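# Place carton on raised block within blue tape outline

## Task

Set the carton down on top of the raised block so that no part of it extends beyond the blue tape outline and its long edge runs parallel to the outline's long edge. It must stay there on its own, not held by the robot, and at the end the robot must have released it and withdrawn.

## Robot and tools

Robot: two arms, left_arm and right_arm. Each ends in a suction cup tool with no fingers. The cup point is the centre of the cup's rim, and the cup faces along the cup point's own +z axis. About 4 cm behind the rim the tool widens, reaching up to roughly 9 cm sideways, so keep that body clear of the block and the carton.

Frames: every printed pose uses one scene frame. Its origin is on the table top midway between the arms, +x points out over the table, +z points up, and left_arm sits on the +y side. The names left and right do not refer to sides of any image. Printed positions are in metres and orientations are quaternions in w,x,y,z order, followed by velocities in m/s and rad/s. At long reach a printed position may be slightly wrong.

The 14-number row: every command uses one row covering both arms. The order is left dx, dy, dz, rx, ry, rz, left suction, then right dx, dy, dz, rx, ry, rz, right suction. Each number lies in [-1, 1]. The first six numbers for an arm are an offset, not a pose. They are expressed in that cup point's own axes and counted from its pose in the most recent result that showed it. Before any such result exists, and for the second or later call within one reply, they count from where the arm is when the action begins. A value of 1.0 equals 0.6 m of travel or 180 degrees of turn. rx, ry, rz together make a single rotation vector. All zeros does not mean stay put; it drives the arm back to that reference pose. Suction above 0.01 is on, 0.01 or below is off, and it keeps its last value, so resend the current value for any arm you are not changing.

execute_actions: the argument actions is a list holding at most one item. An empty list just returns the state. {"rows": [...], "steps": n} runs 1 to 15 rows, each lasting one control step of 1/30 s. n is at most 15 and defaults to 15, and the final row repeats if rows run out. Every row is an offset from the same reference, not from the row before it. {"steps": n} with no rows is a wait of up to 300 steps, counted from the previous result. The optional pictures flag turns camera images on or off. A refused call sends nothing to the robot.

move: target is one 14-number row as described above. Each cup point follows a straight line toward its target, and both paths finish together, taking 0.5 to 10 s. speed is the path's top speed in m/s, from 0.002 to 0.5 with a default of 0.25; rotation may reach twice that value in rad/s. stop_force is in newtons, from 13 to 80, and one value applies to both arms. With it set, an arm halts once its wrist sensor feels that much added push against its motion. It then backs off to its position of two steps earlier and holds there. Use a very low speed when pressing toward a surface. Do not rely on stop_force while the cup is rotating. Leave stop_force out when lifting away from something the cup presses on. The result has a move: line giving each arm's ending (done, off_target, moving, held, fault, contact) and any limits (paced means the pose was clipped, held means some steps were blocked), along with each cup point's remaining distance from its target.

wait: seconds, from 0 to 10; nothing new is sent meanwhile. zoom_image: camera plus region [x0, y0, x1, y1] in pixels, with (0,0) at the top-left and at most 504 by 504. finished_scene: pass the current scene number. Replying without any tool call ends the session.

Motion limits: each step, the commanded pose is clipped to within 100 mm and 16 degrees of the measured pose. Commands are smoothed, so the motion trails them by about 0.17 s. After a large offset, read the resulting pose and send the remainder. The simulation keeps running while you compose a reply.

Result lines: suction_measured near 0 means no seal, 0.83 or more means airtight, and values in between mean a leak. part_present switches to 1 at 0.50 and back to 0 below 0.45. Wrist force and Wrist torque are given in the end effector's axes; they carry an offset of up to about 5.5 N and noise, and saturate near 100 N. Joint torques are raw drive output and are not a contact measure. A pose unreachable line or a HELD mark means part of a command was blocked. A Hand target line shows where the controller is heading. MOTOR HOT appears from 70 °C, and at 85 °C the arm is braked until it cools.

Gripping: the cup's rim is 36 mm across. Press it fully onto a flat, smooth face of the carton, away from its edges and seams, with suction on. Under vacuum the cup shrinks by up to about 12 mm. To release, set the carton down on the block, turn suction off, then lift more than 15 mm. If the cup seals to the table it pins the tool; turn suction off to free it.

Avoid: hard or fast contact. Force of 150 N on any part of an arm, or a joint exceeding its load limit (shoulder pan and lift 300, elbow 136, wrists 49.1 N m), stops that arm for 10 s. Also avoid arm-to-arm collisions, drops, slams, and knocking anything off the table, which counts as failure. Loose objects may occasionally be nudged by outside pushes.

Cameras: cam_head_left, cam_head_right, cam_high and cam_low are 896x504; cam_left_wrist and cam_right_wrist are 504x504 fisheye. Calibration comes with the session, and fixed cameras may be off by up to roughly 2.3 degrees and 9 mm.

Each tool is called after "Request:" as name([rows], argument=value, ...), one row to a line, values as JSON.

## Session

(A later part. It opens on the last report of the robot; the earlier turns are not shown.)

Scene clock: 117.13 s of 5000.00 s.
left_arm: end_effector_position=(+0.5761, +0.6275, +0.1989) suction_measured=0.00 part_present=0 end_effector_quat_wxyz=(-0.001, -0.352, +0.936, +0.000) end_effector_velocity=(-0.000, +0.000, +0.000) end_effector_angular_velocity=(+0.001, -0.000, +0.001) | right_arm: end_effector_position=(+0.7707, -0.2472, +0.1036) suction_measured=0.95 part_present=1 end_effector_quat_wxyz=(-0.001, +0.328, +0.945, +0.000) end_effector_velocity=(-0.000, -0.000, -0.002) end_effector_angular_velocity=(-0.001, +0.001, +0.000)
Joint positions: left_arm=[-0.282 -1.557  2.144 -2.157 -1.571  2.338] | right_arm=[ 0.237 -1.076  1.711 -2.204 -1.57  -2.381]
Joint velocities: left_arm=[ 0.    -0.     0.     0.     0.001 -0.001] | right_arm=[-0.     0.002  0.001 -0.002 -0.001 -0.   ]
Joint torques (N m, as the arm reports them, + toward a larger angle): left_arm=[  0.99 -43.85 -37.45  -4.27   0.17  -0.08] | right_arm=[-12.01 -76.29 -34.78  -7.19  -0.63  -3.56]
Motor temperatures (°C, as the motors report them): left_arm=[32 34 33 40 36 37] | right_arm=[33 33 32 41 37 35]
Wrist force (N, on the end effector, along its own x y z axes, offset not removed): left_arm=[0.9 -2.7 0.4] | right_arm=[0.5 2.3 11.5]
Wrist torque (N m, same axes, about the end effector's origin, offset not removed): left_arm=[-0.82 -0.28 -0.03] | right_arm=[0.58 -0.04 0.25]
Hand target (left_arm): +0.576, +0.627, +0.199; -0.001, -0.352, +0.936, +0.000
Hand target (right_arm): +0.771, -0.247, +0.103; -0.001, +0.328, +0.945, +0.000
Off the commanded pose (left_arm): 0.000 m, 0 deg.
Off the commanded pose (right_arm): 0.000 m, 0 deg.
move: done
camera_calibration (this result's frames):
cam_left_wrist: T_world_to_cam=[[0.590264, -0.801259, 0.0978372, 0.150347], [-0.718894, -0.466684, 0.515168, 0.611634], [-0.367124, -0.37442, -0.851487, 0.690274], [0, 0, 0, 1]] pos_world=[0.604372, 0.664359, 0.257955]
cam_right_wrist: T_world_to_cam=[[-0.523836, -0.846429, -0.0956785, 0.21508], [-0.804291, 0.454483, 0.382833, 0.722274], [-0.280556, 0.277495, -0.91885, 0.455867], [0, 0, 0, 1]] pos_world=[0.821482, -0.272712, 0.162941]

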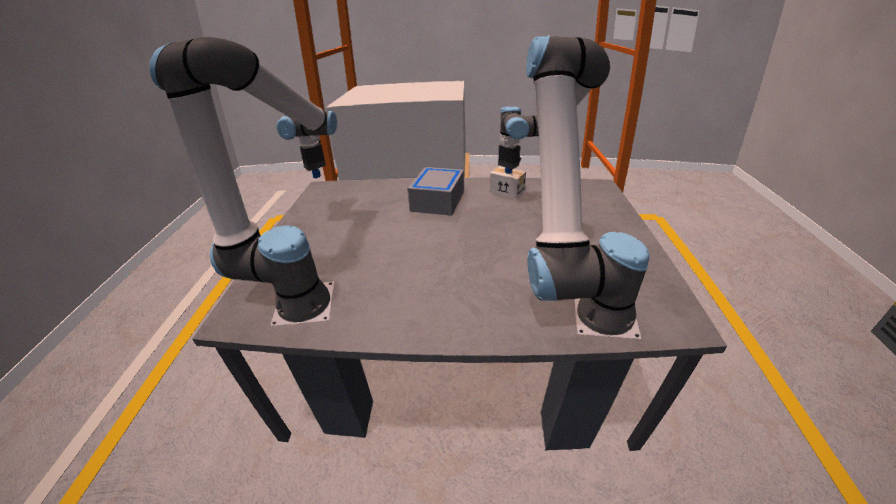

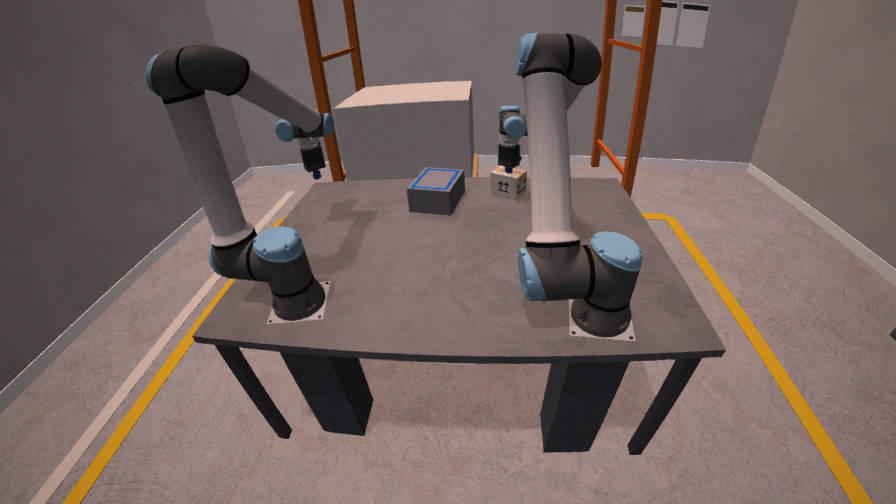

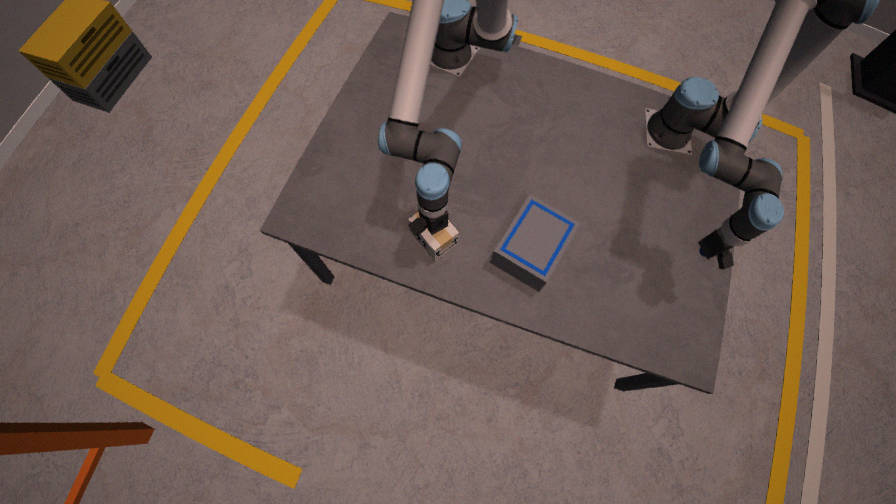

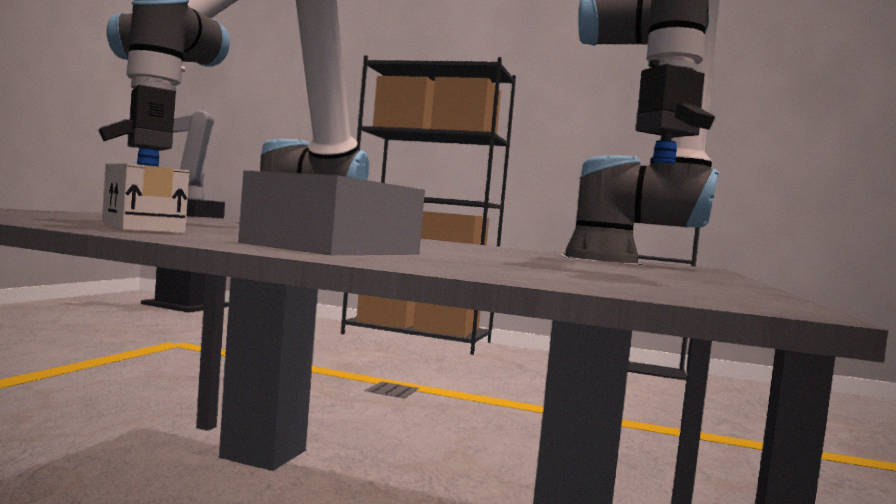

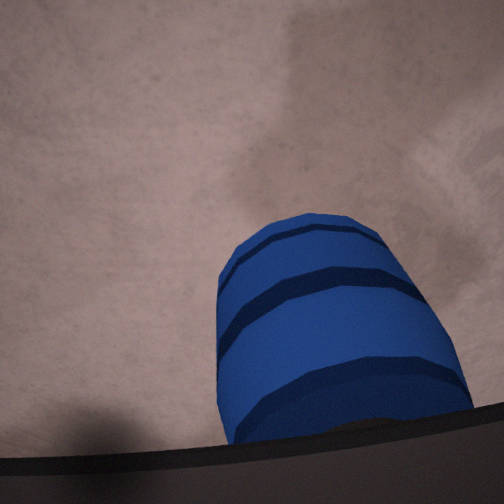

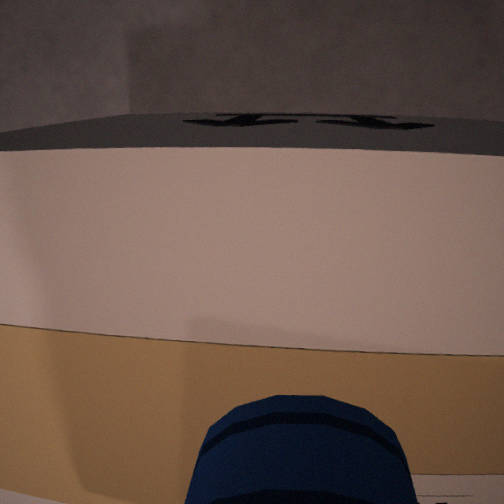

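Request:
move(target=[0,0,0,0,0,0,0, 0,0,-0.2617,0,0,0.2,1], speed=0.25)

Request:
move(target=[0,0,0,0,0,0,0, 0.5841,0.0297,0,0,0,0.199,1], speed=0.25)

Scene clock: 136.30 s of 5000.00 s.
left_arm: end_effector_position=(+0.5761, +0.6275, +0.1989) suction_measured=0.00 part_present=0 end_effector_quat_wxyz=(-0.001, -0.352, +0.936, +0.000) end_effector_velocity=(-0.000, -0.000, -0.000) end_effector_angular_velocity=(-0.002, +0.000, -0.000) | right_arm: end_effector_position=(+0.7707, -0.2472, +0.2603) suction_measured=0.98 part_present=1 end_effector_quat_wxyz=(-0.001, +0.604, +0.797, +0.000) end_effector_velocity=(-0.000, +0.001, +0.001) end_effector_angular_velocity=(-0.001, +0.001, -0.009)
Joint positions: left_arm=[-0.282 -1.557  2.144 -2.157 -1.571  2.338] | right_arm=[ 0.237 -1.202  1.586 -1.954 -1.569 -1.754]
Joint velocities: left_arm=[-0.    -0.     0.     0.    -0.002  0.   ] | right_arm=[ 0.001 -0.    -0.002  0.004 -0.     0.01 ]
Joint torques (N m, as the arm reports them, + toward a larger angle): left_arm=[  2.92 -43.63 -37.85  -4.27   0.28  -0.24] | right_arm=[  6.91 -95.98 -52.6   -2.91  -2.83   3.  ]
Motor temperatures (°C, as the motors report them): left_arm=[32 34 33 40 36 37] | right_arm=[33 33 32 41 37 35]
Wrist force (N, on the end effector, along its own x y z axes, offset not removed): left_arm=[-0.2 -1.7 -0.9] | right_arm=[0.3 1.7 14.3]
Wrist torque (N m, same axes, about the end effector's origin, offset not removed): left_arm=[-0.59 -0.08 -0.01] | right_arm=[0.45 0.02 0.20]
Hand target (left_arm): +0.576, +0.627, +0.199; -0.001, -0.352, +0.936, +0.000
Hand target (right_arm): +0.771, -0.247, +0.260; -0.001, +0.604, +0.797, +0.000
Off the commanded pose (left_arm): 0.000 m, 0 deg.
Off the commanded pose (right_arm): 0.000 m, 0 deg.
After step 90, 14.37 s passed at rest.
move: done
camera_calibration (this result's frames):
cam_left_wrist: T_world_to_cam=[[0.590264, -0.801259, 0.0978374, 0.150347], [-0.718894, -0.466684, 0.515168, 0.611635], [-0.367124, -0.37442, -0.851487, 0.690274], [0, 0, 0, 1]] pos_world=[0.604372, 0.664359, 0.257955]
cam_right_wrist: T_world_to_cam=[[-0.921049, -0.377765, -0.0946673, 0.651815], [-0.383979, 0.840293, 0.38271, 0.433817], [-0.0650263, 0.388845, -0.919005, 0.461302], [0, 0, 0, 1]] pos_world=[0.796927, -0.297676, 0.319618]

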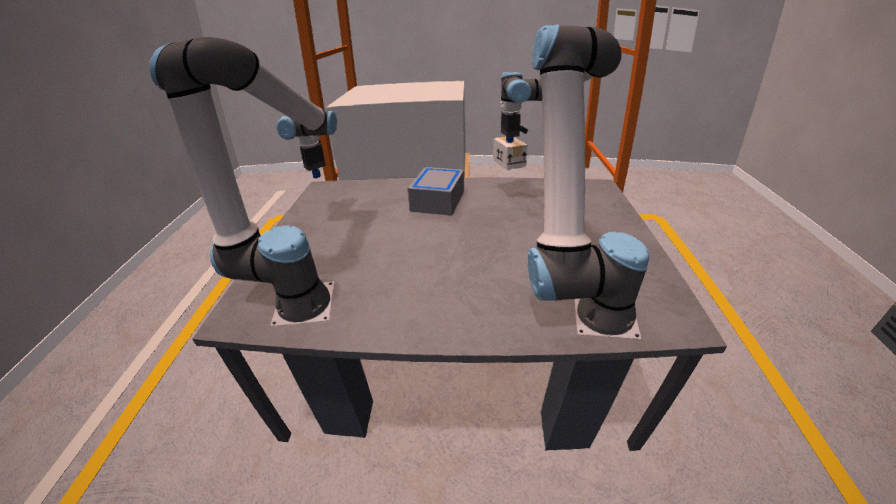

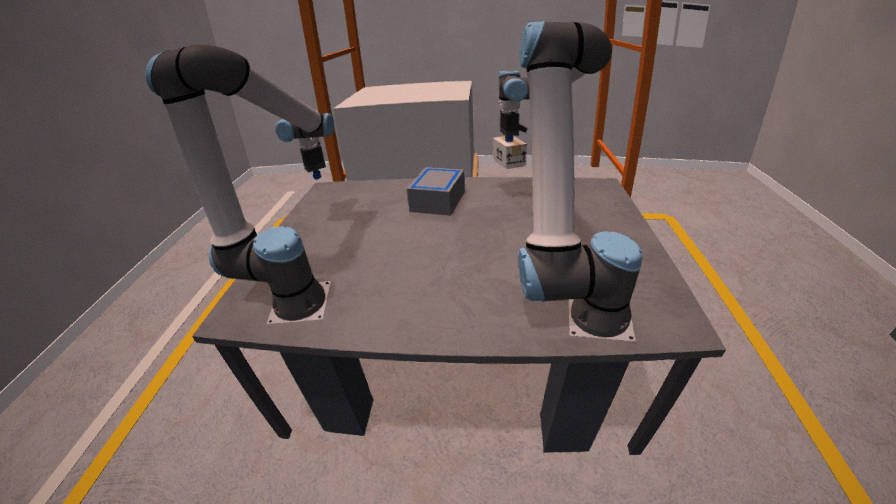

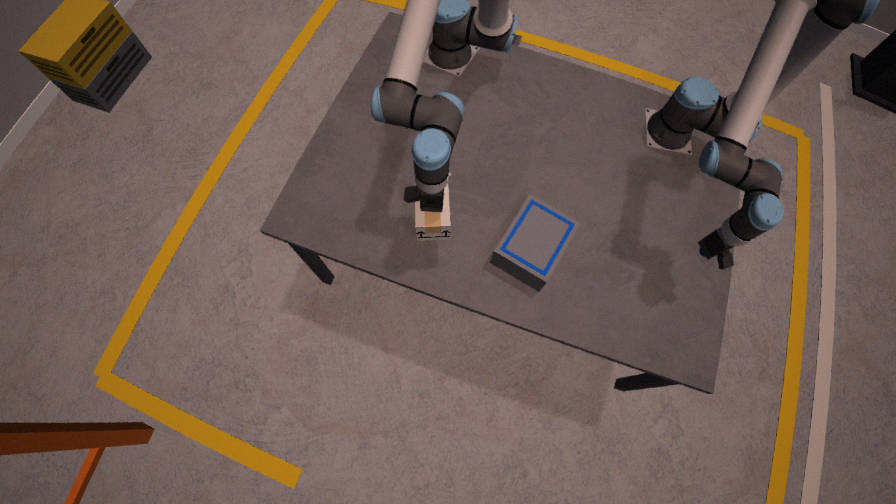

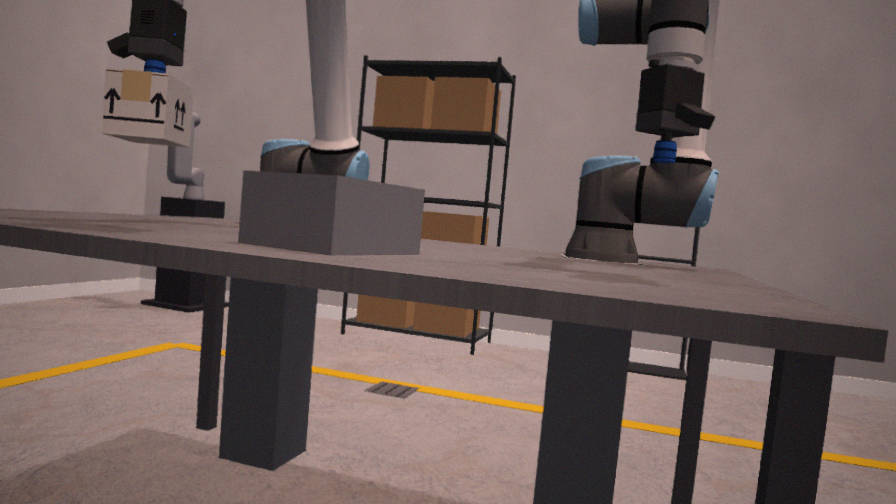

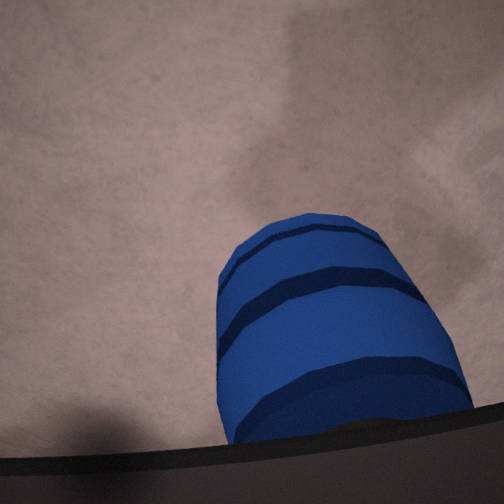

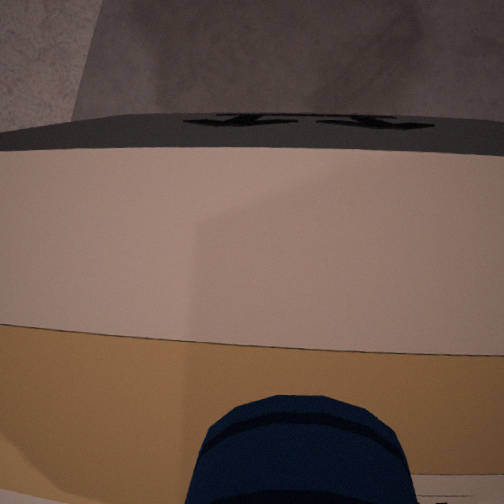

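Scene clock: 138.33 s of 5000.00 s.
left_arm: end_effector_position=(+0.5761, +0.6275, +0.1989) suction_measured=0.00 part_present=0 end_effector_quat_wxyz=(-0.001, -0.352, +0.936, +0.000) end_effector_velocity=(-0.000, -0.000, -0.000) end_effector_angular_velocity=(-0.001, +0.000, -0.000) | right_arm: end_effector_position=(+0.6926, +0.0942, +0.2603) suction_measured=0.98 part_present=1 end_effector_quat_wxyz=(-0.001, +0.820, +0.573, -0.000) end_effector_velocity=(-0.000, +0.002, +0.000) end_effector_angular_velocity=(+0.001, +0.001, -0.004)
Joint positions: left_arm=[-0.282 -1.557  2.144 -2.157 -1.571  2.338] | right_arm=[ 0.621 -1.065  1.383 -1.887 -1.569 -0.744]
Joint velocities: left_arm=[-0.    -0.     0.     0.    -0.001  0.   ] | right_arm=[ 0.002  0.002 -0.004  0.002  0.001  0.006]
Joint torques (N m, as the arm reports them, + toward a larger angle): left_arm=[  1.5  -44.65 -38.2   -4.41   0.59   0.12] | right_arm=[  6.32 -84.3  -54.65  -2.66  -3.08   3.34]
Motor temperatures (°C, as the motors report them): left_arm=[32 34 33 40 36 37] | right_arm=[33 33 32 41 37 35]
Wrist force (N, on the end effector, along its own x y z axes, offset not removed): left_arm=[-0.8 -1.8 -1.4] | right_arm=[-0.5 2.0 12.0]
Wrist torque (N m, same axes, about the end effector's origin, offset not removed): left_arm=[-0.65 0.08 0.00] | right_arm=[0.54 0.17 0.23]
Hand target (left_arm): +0.576, +0.627, +0.199; -0.001, -0.352, +0.936, +0.000
Hand target (right_arm): +0.693, +0.094, +0.260; -0.001, +0.820, +0.573, -0.001
Off the commanded pose (left_arm): 0.000 m, 0 deg.
Off the commanded pose (right_arm): 0.001 m, 0 deg.
move: done
camera_calibration (this result's frames):
cam_left_wrist: T_world_to_cam=[[0.590264, -0.801259, 0.0978373, 0.150347], [-0.718894, -0.466684, 0.515168, 0.611634], [-0.367124, -0.37442, -0.851487, 0.690274], [0, 0, 0, 1]] pos_world=[0.604372, 0.664359, 0.257955]
cam_right_wrist: T_world_to_cam=[[-0.968165, 0.232104, -0.0937239, 0.683792], [0.180418, 0.906604, 0.381469, -0.27992], [0.173511, 0.352416, -0.919618, 0.16188], [0, 0, 0, 1]] pos_world=[0.684438, 0.0380167, 0.319737]

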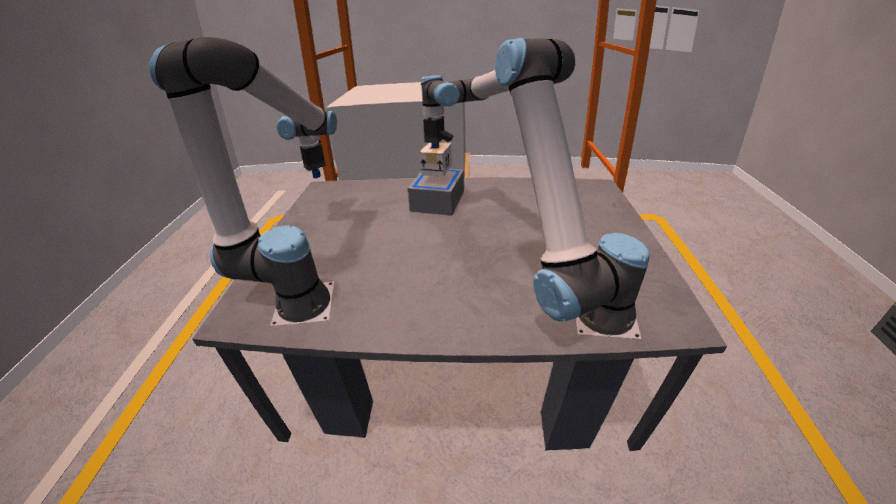

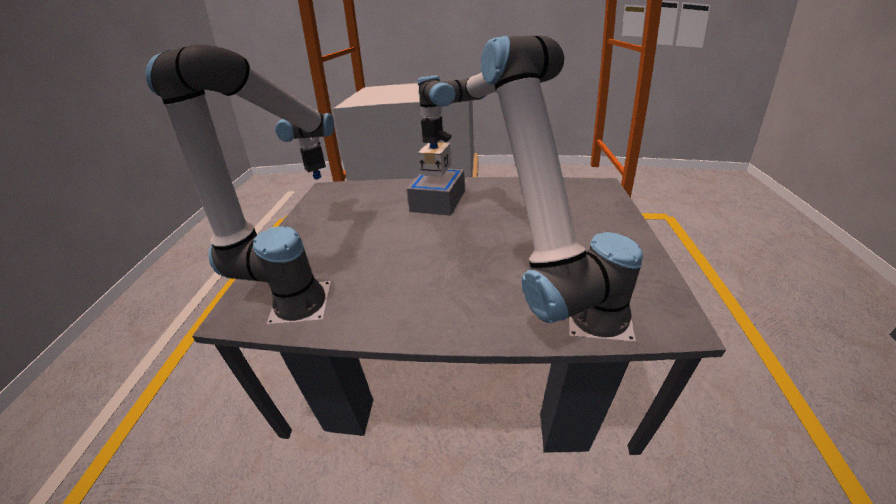

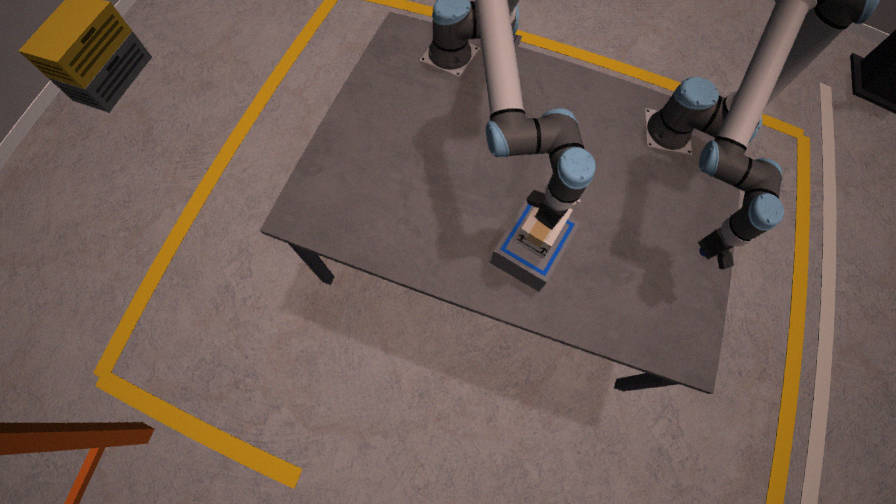

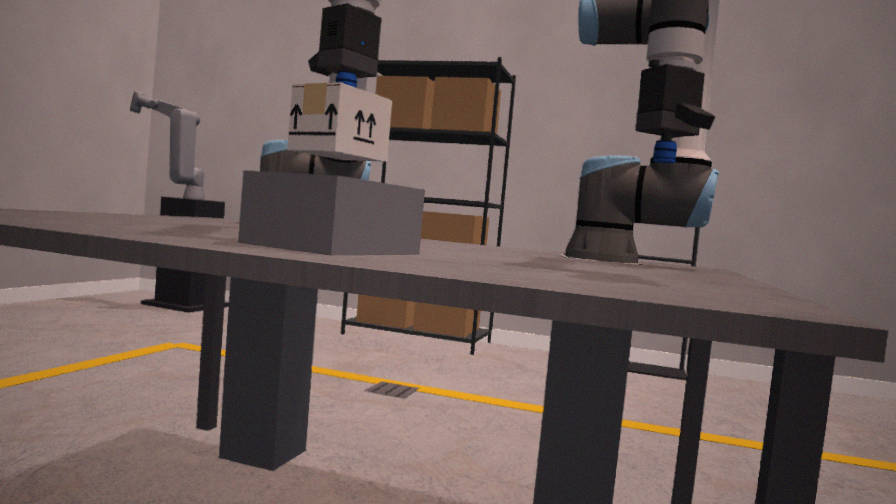

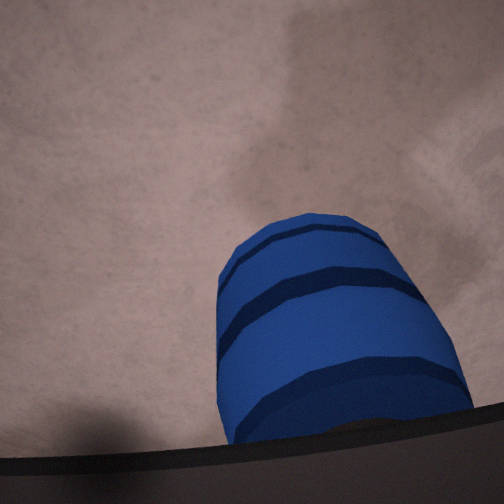

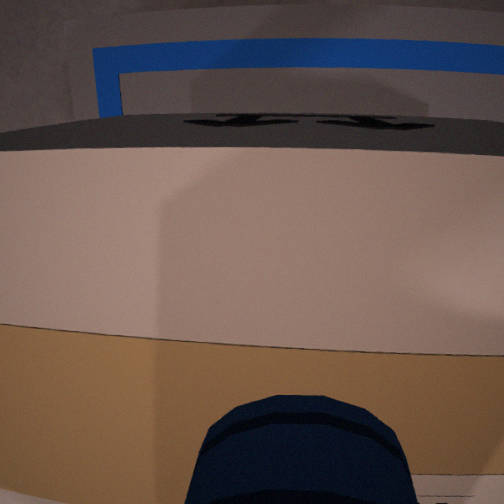

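Request:
zoom_image(camera="cam_high", region=[480, 185, 590, 300])

Request:
zoom_image(camera="cam_head_left", region=[390, 130, 490, 220])

Region (480, 185, 590, 300) of cam_high's 896x504 image, scaled by 4.383, with more detail than that image has; it fills the left 482 columns of this view, and the rest is white.

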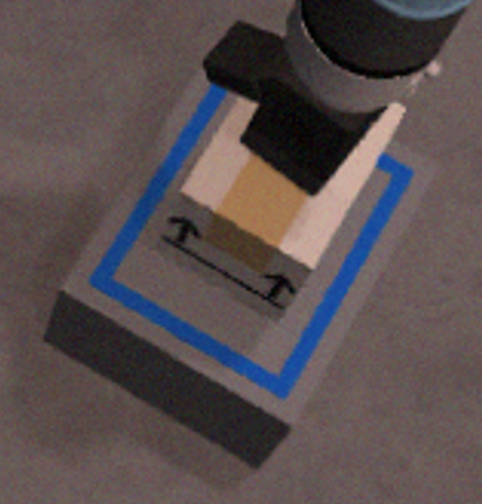

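Region (390, 130, 490, 220) of cam_head_left's 896x504 image, scaled by 5.040, with more detail than that image has; it fills the top 454 rows of this view, and the rest is white.

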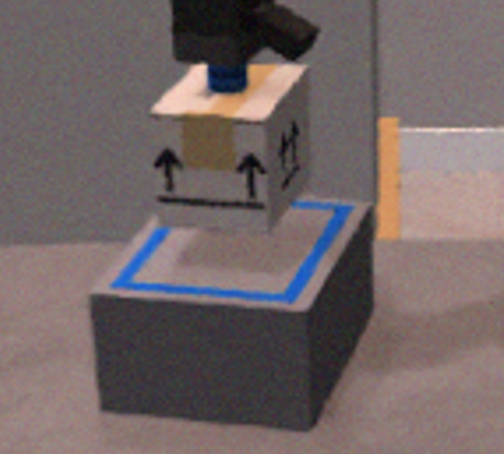

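Request:
move(target=[0,0,0,0,0,0,0, 0,0,0.04,0,0,0,1], speed=0.1)

Request:
move(target=[0,0,0,0,0,0,0, 0,0,0.05,0,0,0,1], speed=0.015, stop_force=13)

Scene clock: 157.80 s of 5000.00 s.
left_arm: end_effector_position=(+0.5761, +0.6275, +0.1989) suction_measured=0.00 part_present=0 end_effector_quat_wxyz=(-0.001, -0.352, +0.936, +0.000) end_effector_velocity=(-0.000, +0.000, +0.000) end_effector_angular_velocity=(+0.001, -0.000, +0.000) | right_arm: end_effector_position=(+0.6926, +0.0942, +0.2365) suction_measured=0.98 part_present=1 end_effector_quat_wxyz=(-0.001, +0.820, +0.573, -0.000) end_effector_velocity=(+0.001, -0.001, -0.002) end_effector_angular_velocity=(-0.001, -0.000, -0.001)
Joint positions: left_arm=[-0.282 -1.557  2.144 -2.157 -1.571  2.338] | right_arm=[ 0.621 -1.052  1.406 -1.924 -1.57  -0.744]
Joint velocities: left_arm=[ 0.    -0.     0.     0.     0.001 -0.   ] | right_arm=[-0.001  0.001  0.002 -0.003 -0.001 -0.   ]
Joint torques (N m, as the arm reports them, + toward a larger angle): left_arm=[  1.16 -43.77 -37.34  -4.54   0.1    0.02] | right_arm=[-12.28 -86.16 -40.79  -7.5   -0.47  -3.76]
Motor temperatures (°C, as the motors report them): left_arm=[32 34 33 40 36 37] | right_arm=[33 33 33 41 37 35]
Wrist force (N, on the end effector, along its own x y z axes, offset not removed): left_arm=[1.2 -2.8 1.9] | right_arm=[1.8 1.2 14.0]
Wrist torque (N m, same axes, about the end effector's origin, offset not removed): left_arm=[-0.83 -0.34 -0.01] | right_arm=[0.33 -0.21 0.25]
Hand target (left_arm): +0.576, +0.627, +0.199; -0.001, -0.352, +0.936, +0.000
Hand target (right_arm): +0.693, +0.094, +0.236; -0.001, +0.820, +0.573, -0.000
Off the commanded pose (left_arm): 0.000 m, 0 deg.
Off the commanded pose (right_arm): 0.000 m, 0 deg.
After step 90, 15.60 s passed at rest.
move: done
camera_calibration (this result's frames):
cam_left_wrist: T_world_to_cam=[[0.590264, -0.801259, 0.0978372, 0.150347], [-0.718894, -0.466684, 0.515168, 0.611634], [-0.367124, -0.37442, -0.851487, 0.690274], [0, 0, 0, 1]] pos_world=[0.604372, 0.664359, 0.257955]
cam_right_wrist: T_world_to_cam=[[-0.968161, 0.232105, -0.0937622, 0.681568], [0.180412, 0.906622, 0.381428, -0.270835], [0.173538, 0.352368, -0.919631, 0.140002], [0, 0, 0, 1]] pos_world=[0.684434, 0.0380173, 0.29596]

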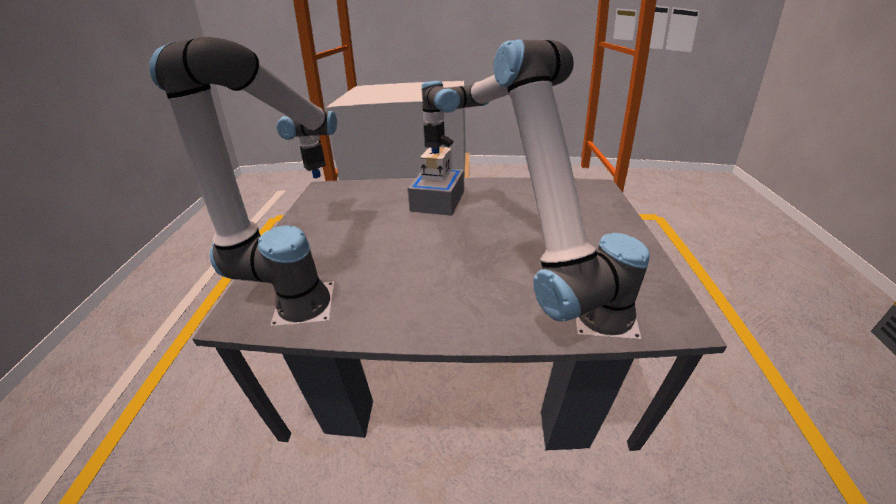

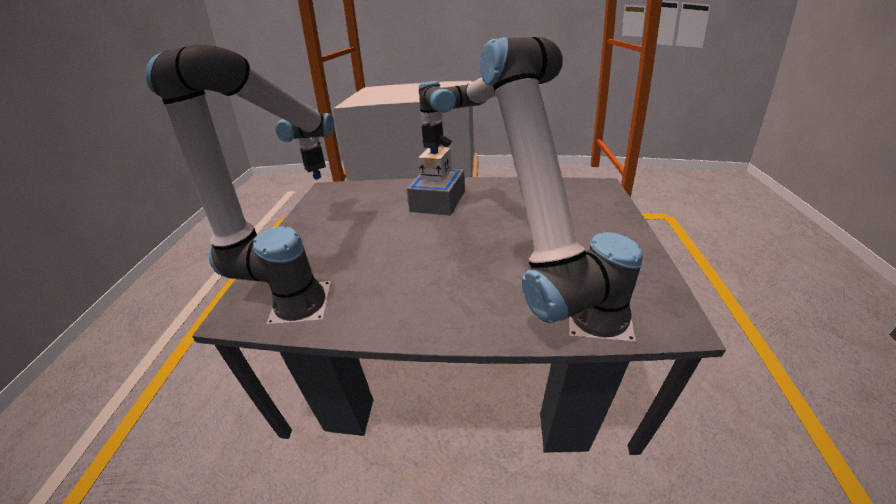

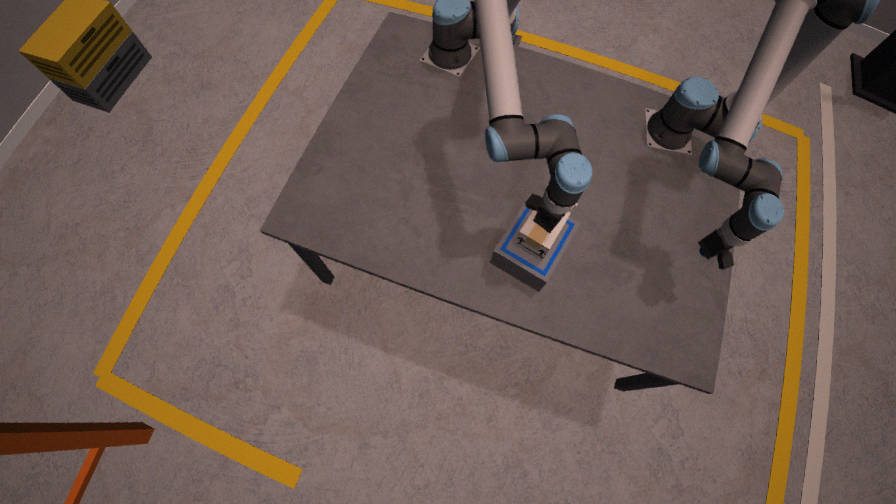

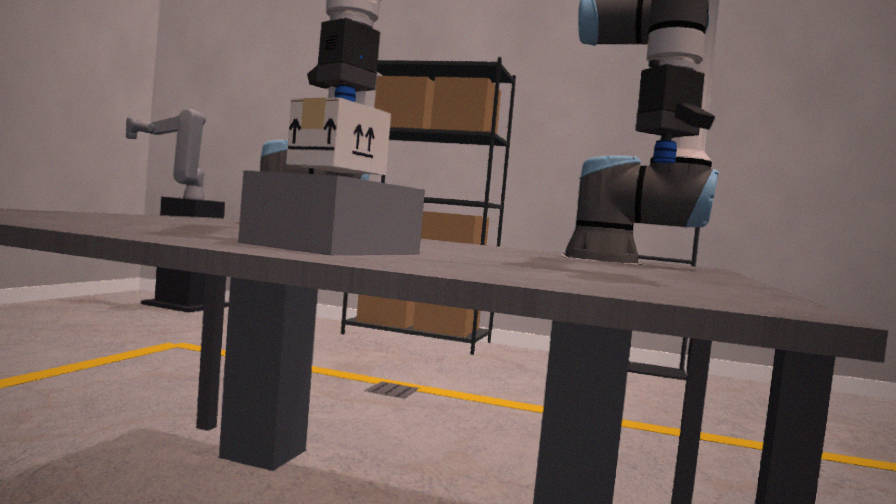

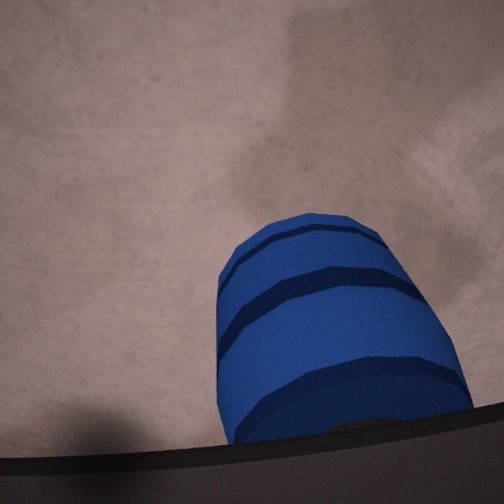

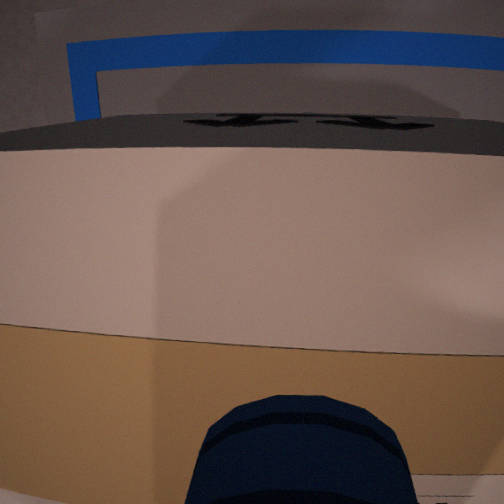

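Scene clock: 159.47 s of 5000.00 s.
left_arm: end_effector_position=(+0.5761, +0.6275, +0.1989) suction_measured=0.00 part_present=0 end_effector_quat_wxyz=(-0.001, -0.352, +0.936, +0.000) end_effector_velocity=(-0.000, -0.000, +0.000) end_effector_angular_velocity=(-0.001, -0.000, +0.001) | right_arm: end_effector_position=(+0.6926, +0.0942, +0.2176) suction_measured=0.98 part_present=1 end_effector_quat_wxyz=(-0.001, +0.820, +0.573, -0.000) end_effector_velocity=(-0.002, +0.001, +0.002) end_effector_angular_velocity=(-0.003, +0.004, +0.003)
Joint positions: left_arm=[-0.282 -1.557  2.144 -2.157 -1.571  2.338] | right_arm=[ 0.621 -1.04   1.424 -1.954 -1.57  -0.744]
Joint velocities: left_arm=[ 0.    -0.     0.    -0.    -0.001 -0.001] | right_arm=[ 0.002 -0.001 -0.002  0.008 -0.001 -0.001]
Joint torques (N m, as the arm reports them, + toward a larger angle): left_arm=[  0.96 -45.35 -37.1   -4.32   0.5    0.05] | right_arm=[-11.61 -70.32 -33.39  -1.94  -0.07  -3.16]
Motor temperatures (°C, as the motors report them): left_arm=[32 34 33 40 36 37] | right_arm=[33 33 33 41 37 35]
Wrist force (N, on the end effector, along its own x y z axes, offset not removed): left_arm=[0.2 -0.1 -1.1] | right_arm=[-10.2 -7.1 -29.4]
Wrist torque (N m, same axes, about the end effector's origin, offset not removed): left_arm=[-0.47 -0.14 -0.10] | right_arm=[0.27 0.29 0.31]
Hand target (left_arm): +0.576, +0.627, +0.199; -0.001, -0.352, +0.936, +0.000
Hand target (right_arm): +0.693, +0.094, +0.218; -0.001, +0.820, +0.573, -0.000
Off the commanded pose (left_arm): 0.000 m, 0 deg.
Off the commanded pose (right_arm): 0.011 m, 0 deg.
move: contact (right_arm)
camera_calibration (this result's frames):
cam_right_wrist: T_world_to_cam=[[-0.968147, 0.23211, -0.0938979, 0.679852], [0.180349, 0.906591, 0.381532, -0.263604], [0.173684, 0.352445, -0.919574, 0.122422], [0, 0, 0, 1]] pos_world=[0.684475, 0.0380338, 0.276987]

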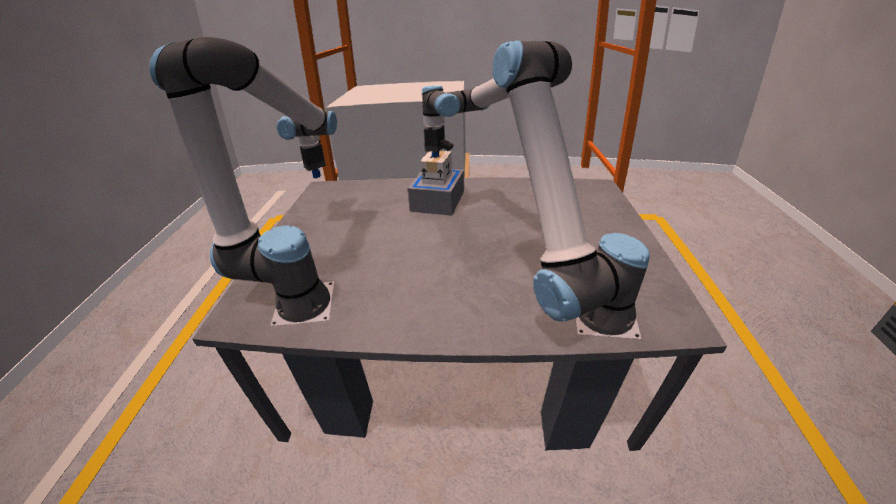

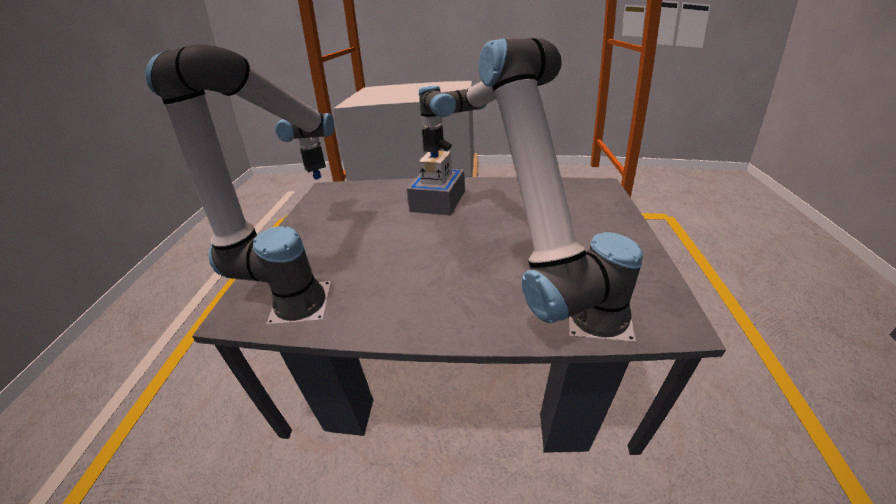

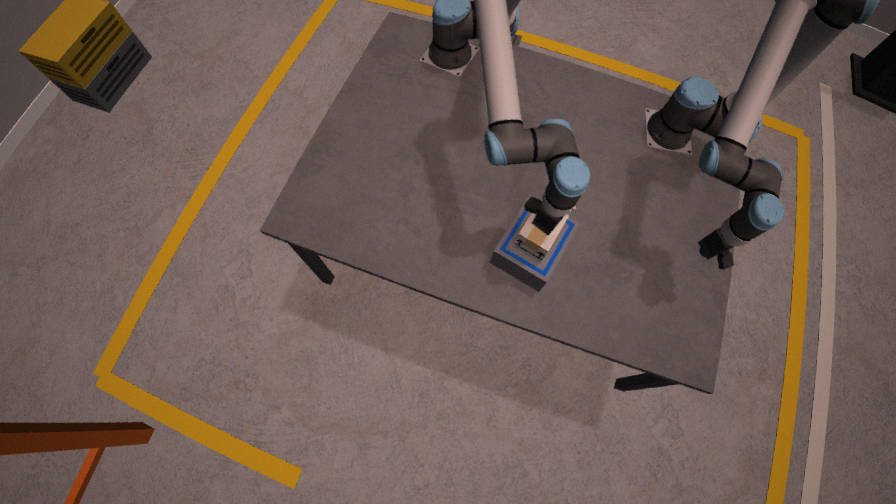

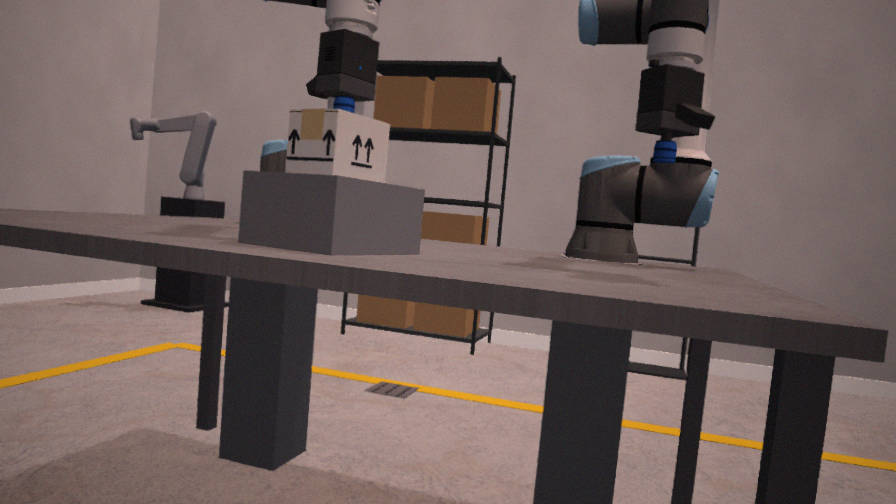

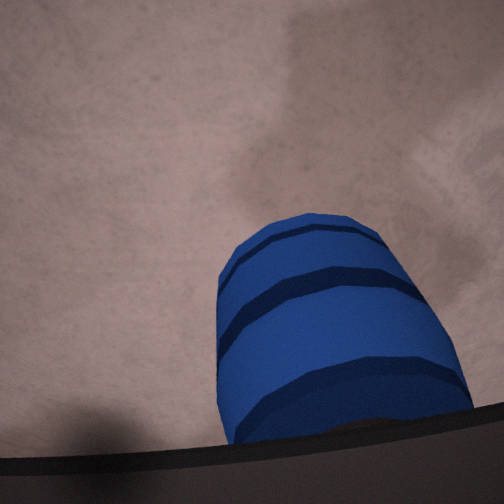

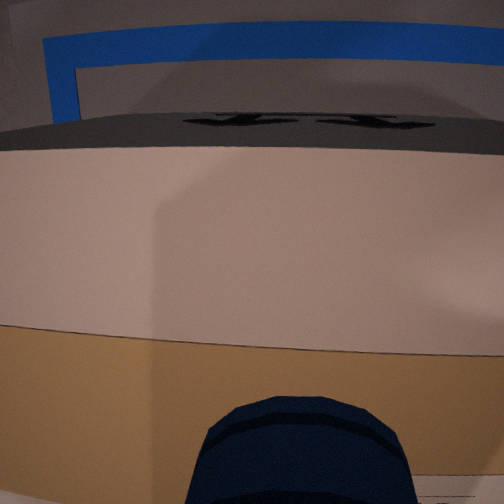

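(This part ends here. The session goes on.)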